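# Transfer 96-well plate from shaker S1 to nest N1

## Task

Carry the 96-well plate off plate shaker S1 and set it in plate nest N1 so it lies flat within the nest's locators, with well A1 (the plate's clipped corner) at the nest corner labelled A1. It must stay there on its own, not held by the robot; at the end open the gripper and move the arm away.

## Robot and tools

Robot: two 7-joint arms, left_arm and right_arm, each ending in a parallel two-finger gripper. The names do not match image sides. Either arm can do the job, and the idle arm may be parked out of the way. The two arms must never collide or press on each other.

Frame: one shared world frame in metres. Origin is on the table surface midway between the arms, +x points out across the table, +z up, and left_arm sits on the +y side. The state line reports, for each arm, end_effector_position (x, y, z) and end_effector_quat_wxyz. That position is the point between the pads when closed; closed fingertips extend about 19 mm past it, fully open about 6 mm. The gripper's fingers point along its own +z and close along its own y. Reported hand positions can be off, more so at long reach, so check against cameras.

Tool execute_actions, argument actions: a list holding one item or nothing.
- Empty list: no command; just returns the present state.
- Motion item: {"rows": [...], "steps": n}, with 1 to 15 rows and n from 1 to 15 (default 15). Each control step is 1/30 s. Row k is used on step k; if there are fewer rows than steps, the final row repeats.
- Wait item: {"steps": n} with no rows, n up to 300; returns once n steps have elapsed since the previous result, with thinking time counting toward them.
- Optional pictures (true/false) chooses whether camera images come back; by default they do.
A refused call sends nothing to the robot.

Row layout: a single list of 18 plain numbers covering both arms, always all 18 even if one arm stays still. Numbers 1-7 are left_arm joint targets, 8 is left gripper position, 9 is left gripper speed; numbers 10-18 repeat that for right_arm. Joint entries are absolute target angles in radians (same form as the Joint positions line), in column order waist, shoulder, upper arm roll, elbow, forearm roll, wrist pitch, wrist roll. Stated ranges: waist, upper arm roll, forearm roll and wrist roll -69.115 to 69.115; shoulder -2.250 to 2.250; elbow -2.580 to 2.580; wrist pitch -2.100 to 2.100. True ends may differ by up to 0.013 rad. A target beyond an end by more than 0.013 and further out than the current angle is refused; a target past the real end is clipped to it and a 'joint sent to its limit' note appears (possibly about an earlier, still-running action). Absence of that note does not prove there is room left.

Gripper numbers are absolute, in [-1, 1]. Position: +1 fully open (85 mm), 0 about 41 mm, pads touch near -0.8, -1 closes until blocked. Speed: about 20 mm/s at -1, 85 at 0, 150 at +1. Grip force is not settable; a full close gives roughly 190-235 N per pad, a bit more on wide items. To hold firmly, send -1 and keep sending it. For a gentler hold, open, then close to a value only a little narrower than the object. To release, send a position wider than the object. To leave a gripper unchanged, repeat its previous two numbers; 0 is a real command. Fingers hold their stop until the position value changes by 0.01 or more, but will close further on their own (not past the request) if the object yields, force drops or the object slips away. Closing pushes fingertips about 13 mm further from the arm, so keep that clearance over surfaces. Opened fully, the pads fit around the plate's body across its width but not around its base flange.

Motion limits: each joint's target is kept within a lead of its measured angle (0.304 rad for the first four joints, 0.266 for the last three), and if targets would shift the hand more than 70 mm from where it is, all are scaled back. Joints share speed and acceleration limits and arrive together; a reversal stops them together. After a big move the arm may not yet be at target when the result returns. Between calls the arms keep heading toward the last row until motion settles or a step is HELD; then only a new action moves them on. The simulation keeps running while you think.

Result lines: the state line described above; Joint positions and Joint velocities, one block per arm (rad, rad/s); position_measured_pct per gripper, about 50 minus 50 times the position reached (0 = fully open). Stopping short of the request below about 90 means something is held or blocking; about 90 or higher means the pads met on nothing or on something very thin. 'joint command not followed' means the clearance check altered or blocked joint targets on some steps, the rest of the row still applied. HELD marks steps where your row was not (fully) sent. A torque fault (contact torque reaching a joint's load limit: 46.9 N m for the first four joints, 29.5 for the last three, held weight included) freezes that arm for 10 s and drops the rest of the call. MOTOR HOT warns from 60 °C; at 75 °C an OVER-TEMPERATURE FAULT makes the arm brake weakly and sag until it cools. Holding loads heats motors, even while idle.

Cameras: cam_head_left, cam_head_right, cam_high, cam_low, cam_left_wrist, cam_right_wrist, each 896x504. Calibration (intrinsics, distortion, world-to-camera transforms) is provided but may be off by a few degrees and millimetres. zoom_image takes camera (one of those names) and region [x0, y0, x1, y1] in that camera's pixels, origin top-left, at most 504x504, and returns an enlarged view of the latest image.

finished_scene takes scene (the current scene's number), ends it irreversibly and reports success; the plate must already rest correctly and stay there. Replying without a tool call ends everything.

Avoid: dropping or knocking anything off the table (ends the scene), hard impacts or pushes, arm-to-arm contact, slips. Occasional brief external tugs may hit a held part or nudge loose objects. Move smoothly with modest effort.

Each tool is called after ">>>" by a JSON object that holds its "op" and its "data".

## Session

>>> {"op": "execute_actions", "data": {"actions": []}}

>>> {"op": "zoom_image", "data": {"camera": "cam_head_left", "region": [350, 235, 570, 345]}}

Scene clock: 0.00 s of 8400.00 s.
left_arm: end_effector_position=(+0.5477, +0.2669, +0.1469) position_measured_pct=0.0 end_effector_quat_wxyz=(-0.435, +0.651, +0.597, +0.173) | right_arm: end_effector_position=(+0.4011, -0.2405, +0.1991) position_measured_pct=0.0 end_effector_quat_wxyz=(-0.001, -0.071, +0.997, +0.001)
Joint positions: left_arm=[ 0.431  1.087  0.164  1.032 -0.787  1.807  0.474] | right_arm=[-0.055  0.432 -0.002  1.66  -0.002  1.051  1.514]
Joint velocities: left_arm=[-0.     0.    -0.    -0.     0.001  0.001 -0.001] | right_arm=[-0.001 -0.001  0.001 -0.001  0.     0.    -0.   ]
camera_calibration (this result's frames):
cam_left_wrist: T_world_to_cam=[[0.918856, 0.102196, -0.38113, -0.4725], [-0.241154, -0.619073, -0.747391, 0.465895], [-0.312328, 0.778656, -0.544194, 0.189488], [0, 0, 0, 1]] pos_world=[0.605694, 0.189165, 0.27124]

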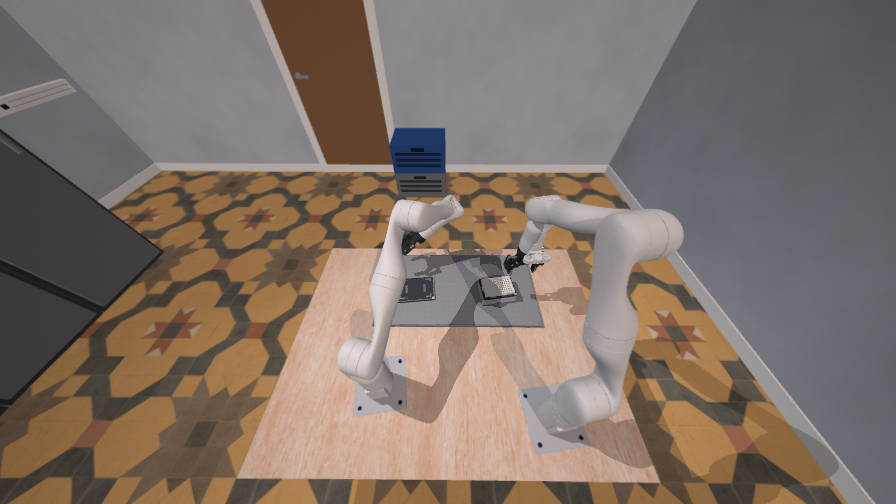

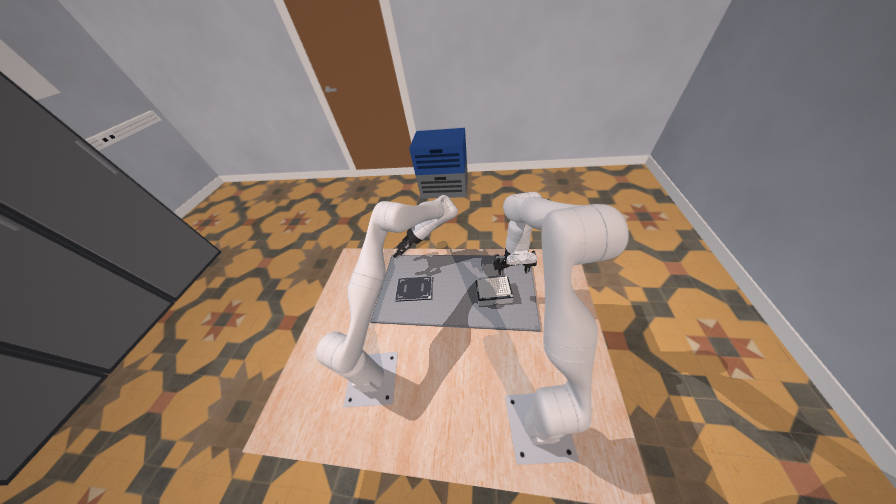

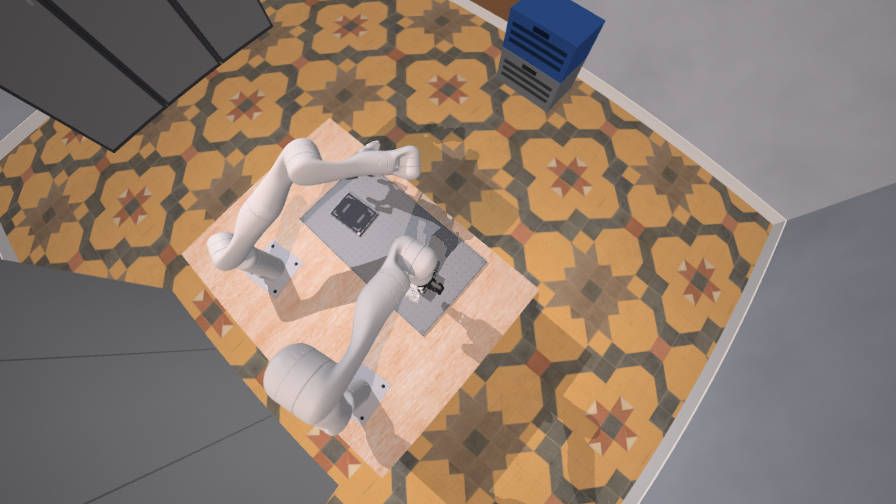

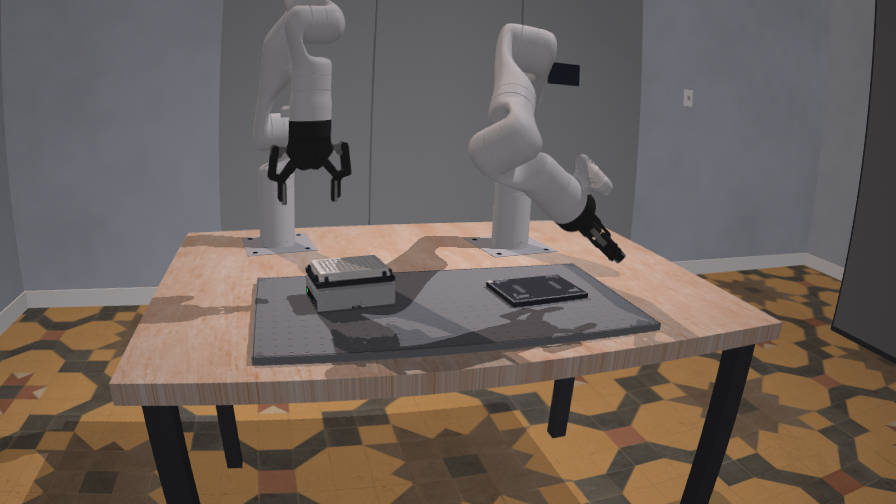

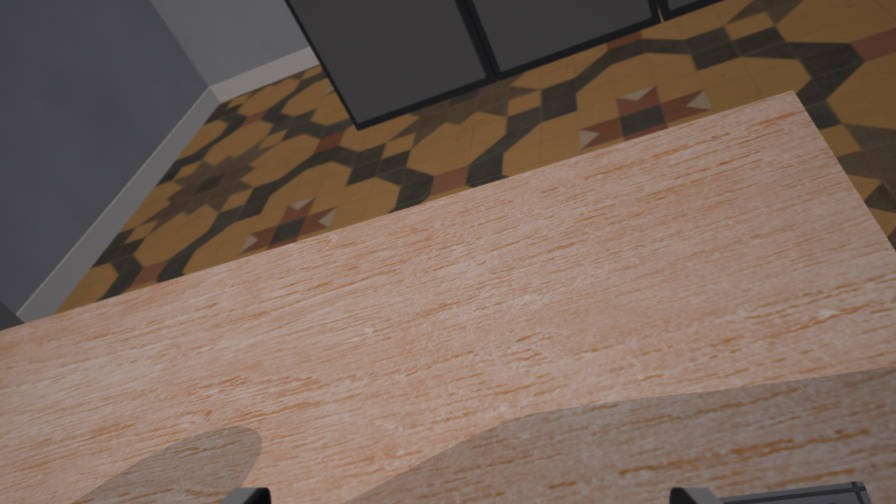

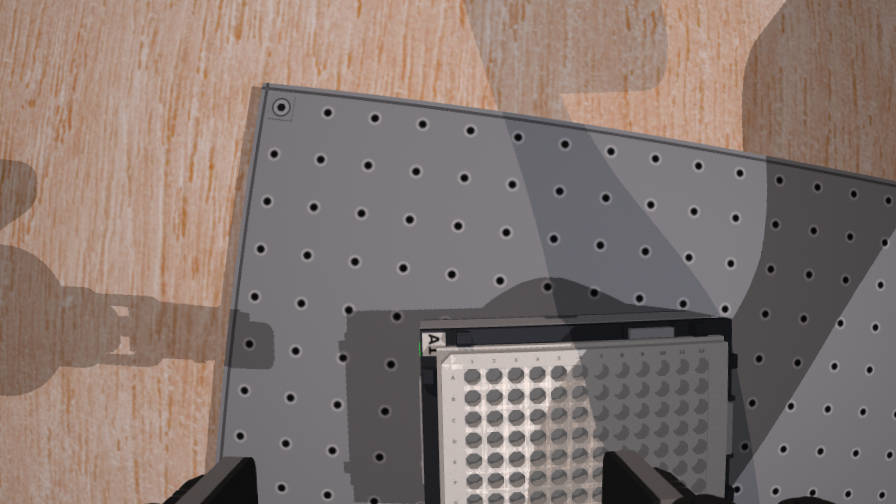

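Region (350, 235, 570, 345) of cam_head_left's 896x504 image, scaled by 2.291, with more detail than that image has.

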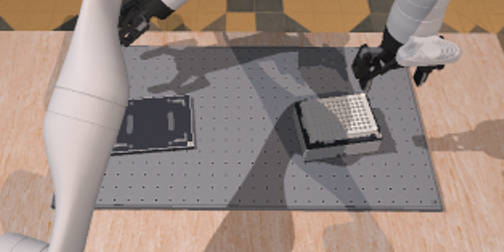

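>>> {"op": "execute_actions", "data": {"actions": [{"rows":[[0.5,0.65,0,1.25,0,1.2,0.9,1,0,0.9,0.1,0,1.66,0,1.051,1.514,1,0]]}], "pictures": false}}

>>> {"op": "execute_actions", "data": {"actions": [{"steps":18}], "pictures": false}}

>>> {"op": "execute_actions", "data": {"actions": [{"rows":[[0.975,0.7761,0,1.2688,0,1.0967,1.028,1,0,0.9,0.1,0,1.66,0,1.051,1.514,1,0]]}], "pictures": false}}

>>> {"op": "execute_actions", "data": {"actions": [{"steps":30}]}}

>>> {"op": "zoom_image", "data": {"camera": "cam_head_left", "region": [370, 250, 460, 330]}}

Scene clock: 12.97 s of 8400.00 s.
left_arm: end_effector_position=(+0.5621, +0.1731, +0.2026) position_measured_pct=0.0 end_effector_quat_wxyz=(-0.127, +0.558, +0.806, +0.154) | right_arm: end_effector_position=(+0.4072, -0.3846, +0.3030) position_measured_pct=0.0 end_effector_quat_wxyz=(+0.114, +0.087, +0.990, -0.003)
Joint positions: left_arm=[ 0.491  0.715  0.016  1.225 -0.376  1.397  0.829] | right_arm=[ 0.264  0.204 -0.001  1.659 -0.001  1.05   1.514]
Joint velocities: left_arm=[ 0.052 -0.413 -0.116  0.165  1.217 -1.178  0.512] | right_arm=[ 0.83  -0.328  0.005 -0.002  0.003  0.001  0.   ]
Steps of this call (steps 1 to 90: nothing new was sent; then 9.47 s passed at rest; steps 91 to 105: all 15 steps of this action). Readings (joint positions | what the end effector reports):
91: left_arm=[0.431 1.085 0.163 1.033 -0.786 1.806 0.475] | right_arm=[-0.053 0.431 -0.003 1.660 -0.002 1.050 1.514] | left_arm position_measured_pct=0.0 | right_arm position_measured_pct=0.0
92: left_arm=[0.432 1.079 0.161 1.038 -0.781 1.802 0.479] | right_arm=[-0.046 0.424 -0.004 1.660 -0.003 1.050 1.514] | left_arm position_measured_pct=0.0 | right_arm position_measured_pct=0.0
94: left_arm=[0.439 1.050 0.147 1.058 -0.758 1.778 0.502] | right_arm=[-0.016 0.394 -0.005 1.661 -0.003 1.050 1.514] | left_arm position_measured_pct=0.0 | right_arm position_measured_pct=0.0
98: left_arm=[0.466 0.925 0.085 1.140 -0.652 1.672 0.608] | right_arm=[0.080 0.308 -0.002 1.660 -0.002 1.050 1.514] | left_arm position_measured_pct=0.0 | right_arm position_measured_pct=0.0
105: the state above

Scene clock: 13.57 s of 8400.00 s.
left_arm: end_effector_position=(+0.5683, +0.0528, +0.2070) position_measured_pct=0.0 end_effector_quat_wxyz=(+0.020, +0.494, +0.869, +0.003) | right_arm: end_effector_position=(+0.3040, -0.5976, +0.3452) position_measured_pct=0.0 end_effector_quat_wxyz=(+0.153, +0.339, +0.927, -0.046)
Joint positions: left_arm=[ 0.5   0.65 -0.    1.25 -0.    1.2   0.9 ] | right_arm=[ 0.787  0.111  0.     1.659 -0.     1.051  1.514]
Joint velocities: left_arm=[-0.001 -0.002  0.001  0.     0.001  0.    -0.001] | right_arm=[ 0.858 -0.081  0.008  0.002  0.005  0.     0.   ]
Steps of this call (steps 1 to 18: the robot went on to your last target). Readings (joint positions | what the end effector reports):
1: left_arm=[0.493 0.702 0.013 1.230 -0.336 1.360 0.845] | right_arm=[0.291 0.194 -0.001 1.659 -0.001 1.050 1.514] | left_arm position_measured_pct=0.0 | right_arm position_measured_pct=0.0
2: left_arm=[0.494 0.692 0.010 1.234 -0.295 1.327 0.856] | right_arm=[0.320 0.184 -0.001 1.659 -0.001 1.050 1.514] | left_arm position_measured_pct=0.0 | right_arm position_measured_pct=0.0
4: left_arm=[0.496 0.677 0.006 1.240 -0.214 1.279 0.873] | right_arm=[0.377 0.168 -0.001 1.659 -0.001 1.050 1.514] | left_arm position_measured_pct=0.0 | right_arm position_measured_pct=0.0
8: left_arm=[0.499 0.657 0.002 1.248 -0.055 1.218 0.894] | right_arm=[0.492 0.143 -0.000 1.659 -0.000 1.051 1.514] | left_arm position_measured_pct=0.0 | right_arm position_measured_pct=0.0
18: the state above

Scene clock: 14.07 s of 8400.00 s.
left_arm: end_effector_position=(+0.4843, -0.0965, +0.1532) position_measured_pct=0.0 end_effector_quat_wxyz=(+0.006, +0.584, +0.812, +0.000) | right_arm: end_effector_position=(+0.2685, -0.6340, +0.3499) position_measured_pct=0.0 end_effector_quat_wxyz=(+0.155, +0.390, +0.906, -0.056)
Joint positions: left_arm=[ 0.803  0.739 -0.001  1.263 -0.     1.127  0.99 ] | right_arm=[0.899 0.1   0.    1.66  0.    1.051 1.514]
Joint velocities: left_arm=[ 0.73   0.16   0.005  0.024  0.003 -0.132  0.164] | right_arm=[ 0.008 -0.001 -0.    -0.     0.     0.004 -0.   ]
Steps of this call (steps 1 to 15: all 15 steps of this action). Readings (joint positions | what the end effector reports):
1: left_arm=[0.502 0.651 -0.000 1.250 -0.000 1.200 0.900] | right_arm=[0.814 0.108 0.000 1.659 0.000 1.051 1.514] | left_arm position_measured_pct=0.0 | right_arm position_measured_pct=0.0
2: left_arm=[0.508 0.653 -0.002 1.250 -0.001 1.198 0.902] | right_arm=[0.838 0.106 0.001 1.660 0.001 1.051 1.514] | left_arm position_measured_pct=0.0 | right_arm position_measured_pct=0.0
4: left_arm=[0.537 0.665 -0.004 1.251 -0.002 1.189 0.913] | right_arm=[0.873 0.103 0.002 1.660 0.001 1.051 1.514] | left_arm position_measured_pct=0.0 | right_arm position_measured_pct=0.0
8: left_arm=[0.633 0.699 -0.001 1.257 -0.000 1.161 0.948] | right_arm=[0.893 0.101 0.001 1.660 0.000 1.051 1.514] | left_arm position_measured_pct=0.0 | right_arm position_measured_pct=0.0
15: the state above

Scene clock: 15.07 s of 8400.00 s.
left_arm: end_effector_position=(+0.4146, -0.1669, +0.1303) position_measured_pct=0.0 end_effector_quat_wxyz=(-0.000, +0.637, +0.771, -0.000) | right_arm: end_effector_position=(+0.2682, -0.6343, +0.3499) position_measured_pct=0.0 end_effector_quat_wxyz=(+0.155, +0.390, +0.906, -0.056)
Joint positions: left_arm=[0.975 0.776 0.    1.269 0.    1.097 1.028] | right_arm=[0.9   0.1   0.    1.66  0.    1.051 1.514]
Joint velocities: left_arm=[ 0.    -0.     0.002 -0.    -0.    -0.002 -0.   ] | right_arm=[ 0.     0.001  0.     0.    -0.001 -0.001  0.   ]
Steps of this call (steps 1 to 30: the robot went on to your last target). Readings (joint positions | what the end effector reports):
1: left_arm=[0.828 0.744 -0.001 1.263 -0.000 1.123 0.995] | right_arm=[0.899 0.100 0.000 1.660 0.000 1.051 1.514] | left_arm position_measured_pct=0.0 | right_arm position_measured_pct=0.0
2: left_arm=[0.852 0.750 -0.001 1.264 -0.000 1.118 1.001] | right_arm=[0.899 0.100 0.000 1.660 0.000 1.051 1.514] | left_arm position_measured_pct=0.0 | right_arm position_measured_pct=0.0
4: left_arm=[0.900 0.760 -0.000 1.266 -0.000 1.110 1.011] | right_arm=[0.900 0.100 0.000 1.660 0.000 1.051 1.514] | left_arm position_measured_pct=0.0 | right_arm position_measured_pct=0.0
8: left_arm=[0.963 0.774 0.003 1.269 0.001 1.098 1.026] | right_arm=[0.900 0.100 0.000 1.660 0.000 1.051 1.514] | left_arm position_measured_pct=0.0 | right_arm position_measured_pct=0.0
30: the state above
All arms were judged still, so your last target was given up. Only a new action makes them travel on or press farther. Fingers that are still opening or closing keep moving.
camera_calibration (this result's frames):
cam_left_wrist: T_world_to_cam=[[0.983831, 0.177776, -0.021745, -0.373366], [0.177542, -0.984037, -0.0122889, -0.177454], [-0.0235825, 0.00822955, -0.999688, 0.287737], [0, 0, 0, 1]] pos_world=[0.40562, -0.110614, 0.277347]
cam_right_wrist: T_world_to_cam=[[0.728397, 0.682632, 0.058759, 0.206719], [0.634404, -0.704349, 0.318471, -0.670186], [0.258785, -0.194696, -0.94611, 0.285761], [0, 0, 0, 1]] pos_world=[0.200645, -0.557521, 0.471649]

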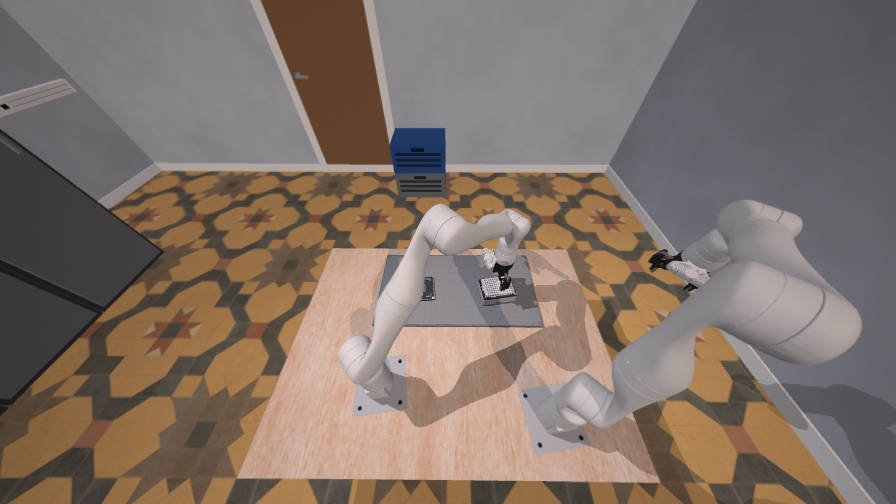

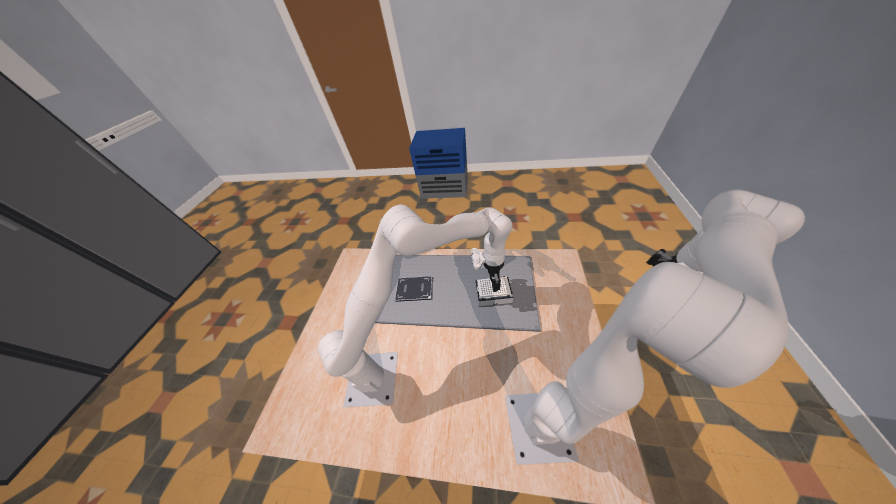

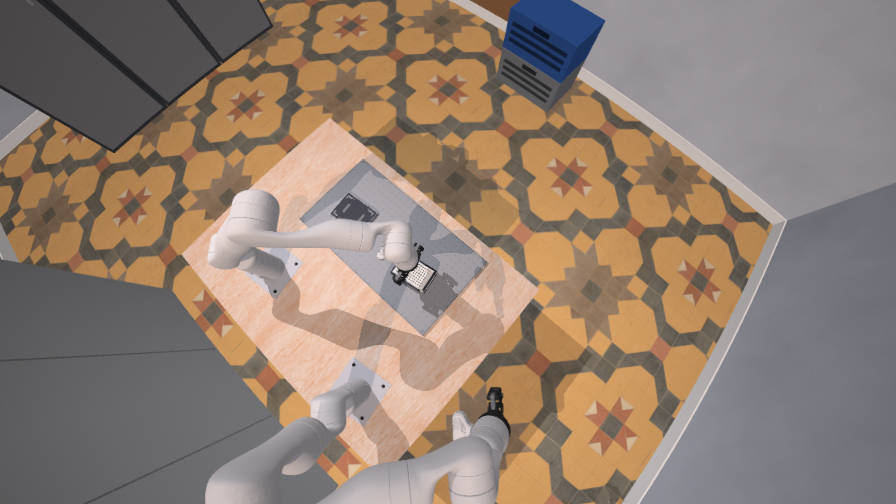

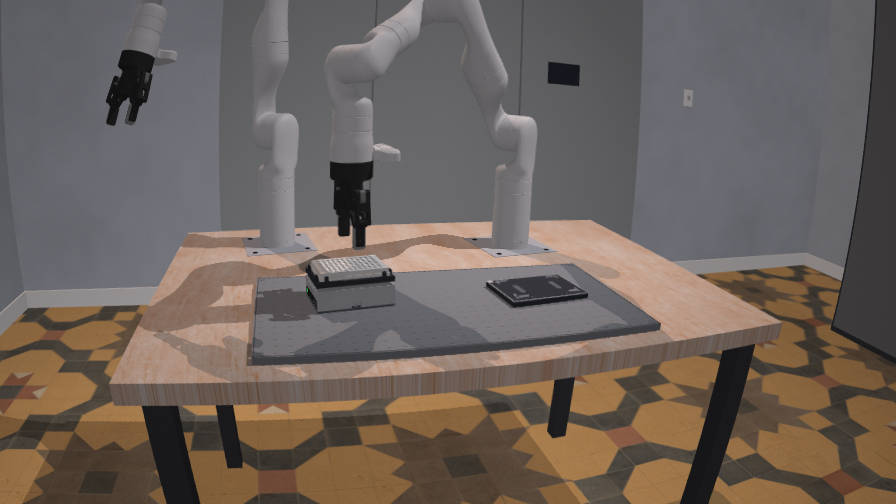

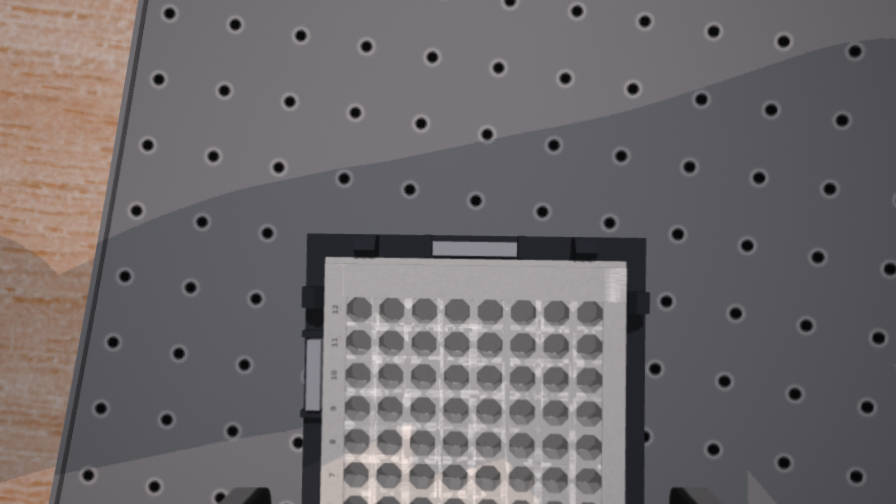

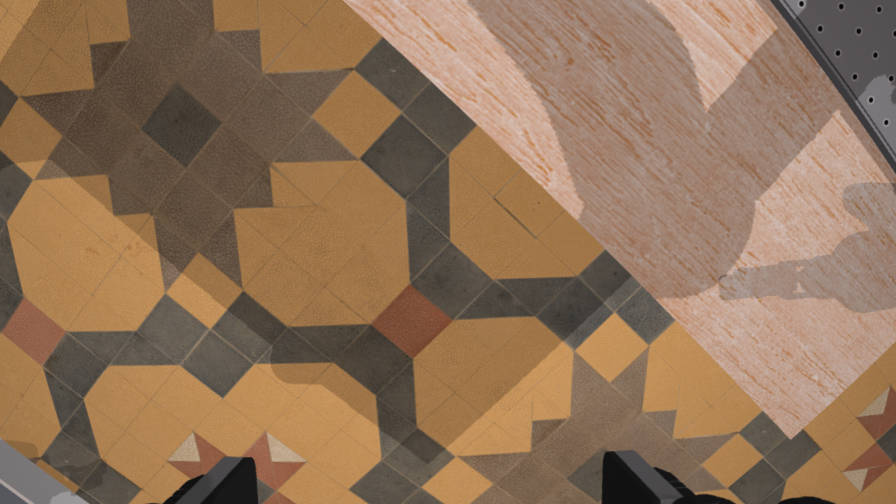

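Region (370, 250, 460, 330) of cam_head_left's 896x504 image, scaled by 5.600, with more detail than that image has.

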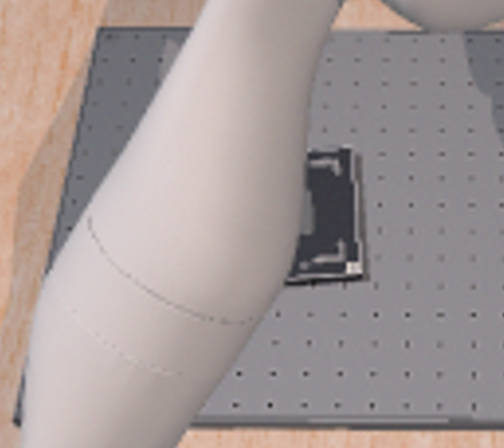

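>>> {"op": "execute_actions", "data": {"actions": [{"rows":[[0.9776,0.8231,0,1.2873,0,1.0312,1.0186,1,0,0.9,0.1,0,1.66,0,1.051,1.514,1,0]]}]}}

>>> {"op": "zoom_image", "data": {"camera": "cam_low", "region": [290, 225, 410, 315]}}

Scene clock: 23.47 s of 8400.00 s.
left_arm: end_effector_position=(+0.4160, -0.1707, +0.0982) position_measured_pct=0.0 end_effector_quat_wxyz=(+0.000, +0.642, +0.767, -0.000) | right_arm: end_effector_position=(+0.2682, -0.6343, +0.3499) position_measured_pct=0.0 end_effector_quat_wxyz=(+0.155, +0.390, +0.906, -0.056)
Joint positions: left_arm=[0.978 0.823 0.    1.287 0.    1.031 1.019] | right_arm=[ 0.9    0.1    0.     1.66  -0.     1.051  1.514]
Joint velocities: left_arm=[ 0.     0.002 -0.    -0.    -0.    -0.    -0.   ] | right_arm=[-0.001  0.     0.     0.001 -0.     0.    -0.   ]
Steps of this call (steps 1 to 90: nothing new was sent; then 4.90 s passed at rest; steps 91 to 105: all 15 steps of this action). Readings (joint positions | what the end effector reports):
91: left_arm=[0.975 0.777 -0.000 1.269 -0.000 1.096 1.028] | right_arm=[0.900 0.100 0.000 1.660 -0.000 1.051 1.514] | left_arm position_measured_pct=0.0 | right_arm position_measured_pct=0.0
92: left_arm=[0.975 0.783 -0.000 1.270 -0.000 1.089 1.027] | right_arm=[0.900 0.100 0.000 1.660 0.000 1.051 1.514] | left_arm position_measured_pct=0.0 | right_arm position_measured_pct=0.0
94: left_arm=[0.977 0.806 -0.000 1.279 -0.000 1.057 1.022] | right_arm=[0.900 0.100 0.000 1.660 -0.000 1.051 1.514] | left_arm position_measured_pct=0.0 | right_arm position_measured_pct=0.0
98: left_arm=[0.977 0.822 0.000 1.287 0.000 1.032 1.019] | right_arm=[0.900 0.100 0.000 1.660 0.000 1.051 1.514] | left_arm position_measured_pct=0.0 | right_arm position_measured_pct=0.0
105: the state above
camera_calibration (this result's frames):
cam_left_wrist: T_world_to_cam=[[0.985894, 0.165962, -0.0216682, -0.377639], [0.165729, -0.986096, -0.0121657, -0.177271], [-0.023386, 0.00840306, -0.999691, 0.255672], [0, 0, 0, 1]] pos_world=[0.407671, -0.114281, 0.245253]
cam_right_wrist: T_world_to_cam=[[0.728397, 0.682632, 0.058759, 0.206719], [0.634404, -0.704349, 0.318471, -0.670186], [0.258785, -0.194696, -0.94611, 0.285761], [0, 0, 0, 1]] pos_world=[0.200645, -0.557521, 0.471649]

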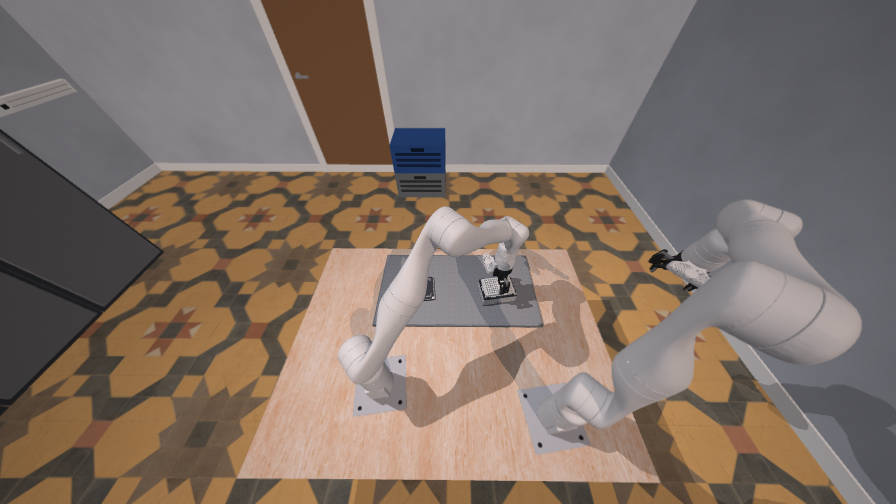

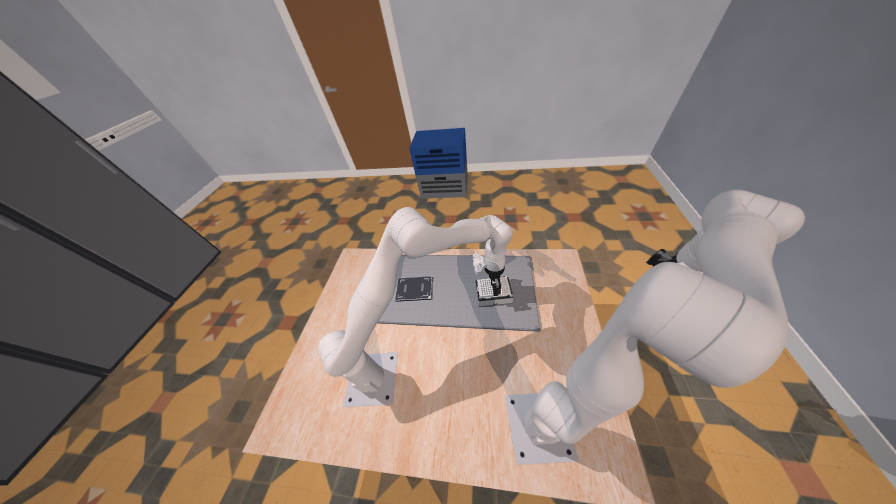

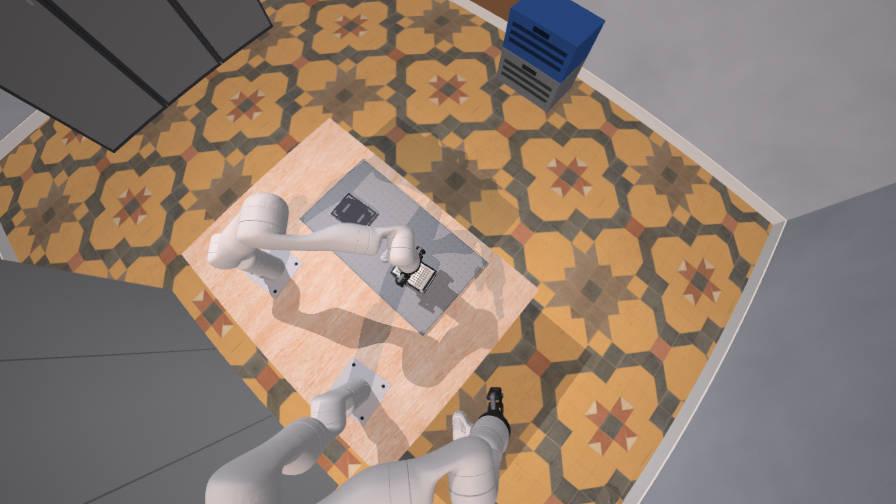

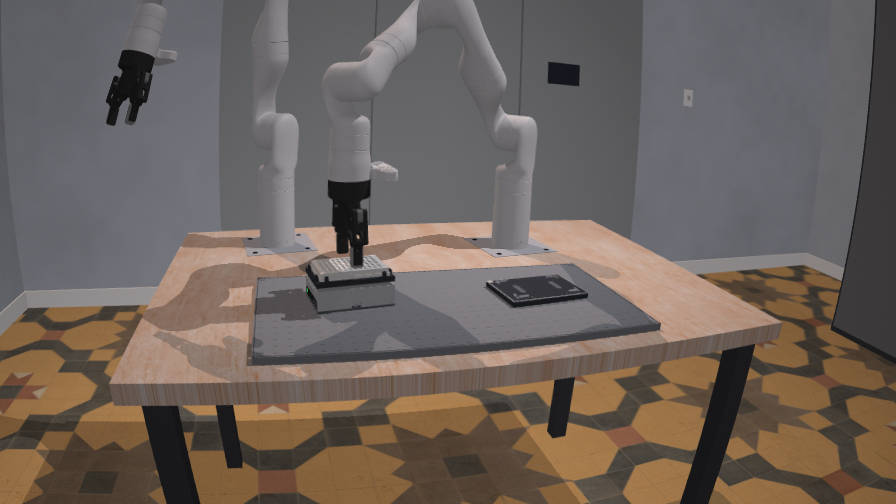

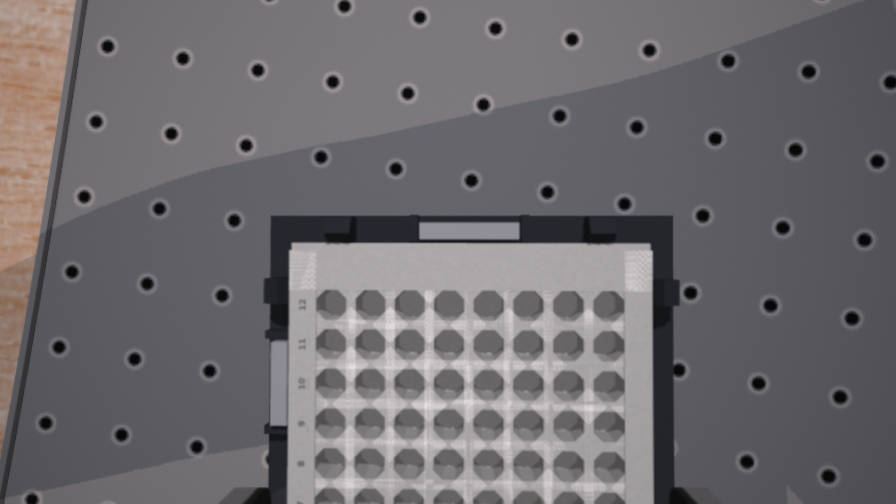

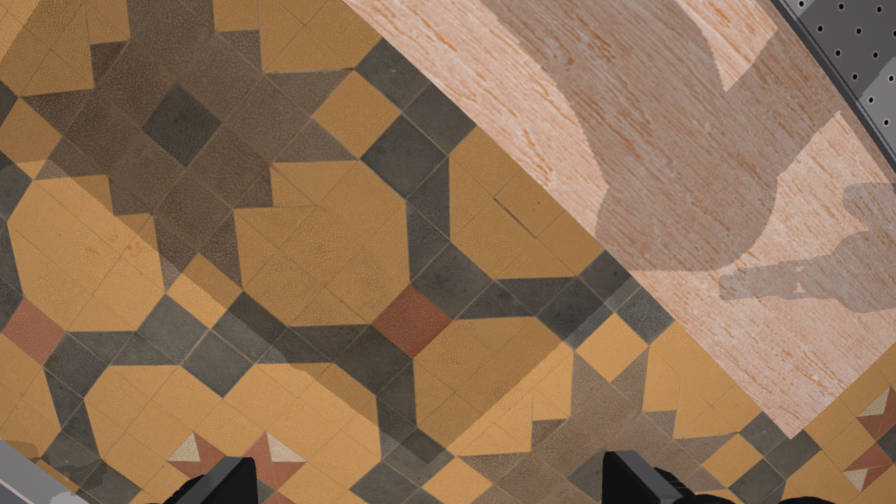

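Region (290, 225, 410, 315) of cam_low's 896x504 image, scaled by 4.200, with more detail than that image has; it fills the top 378 rows of this view, and the rest is white.

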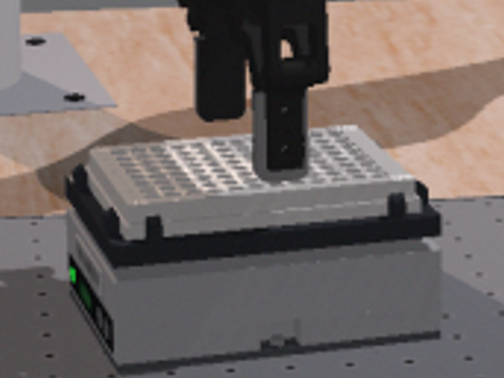

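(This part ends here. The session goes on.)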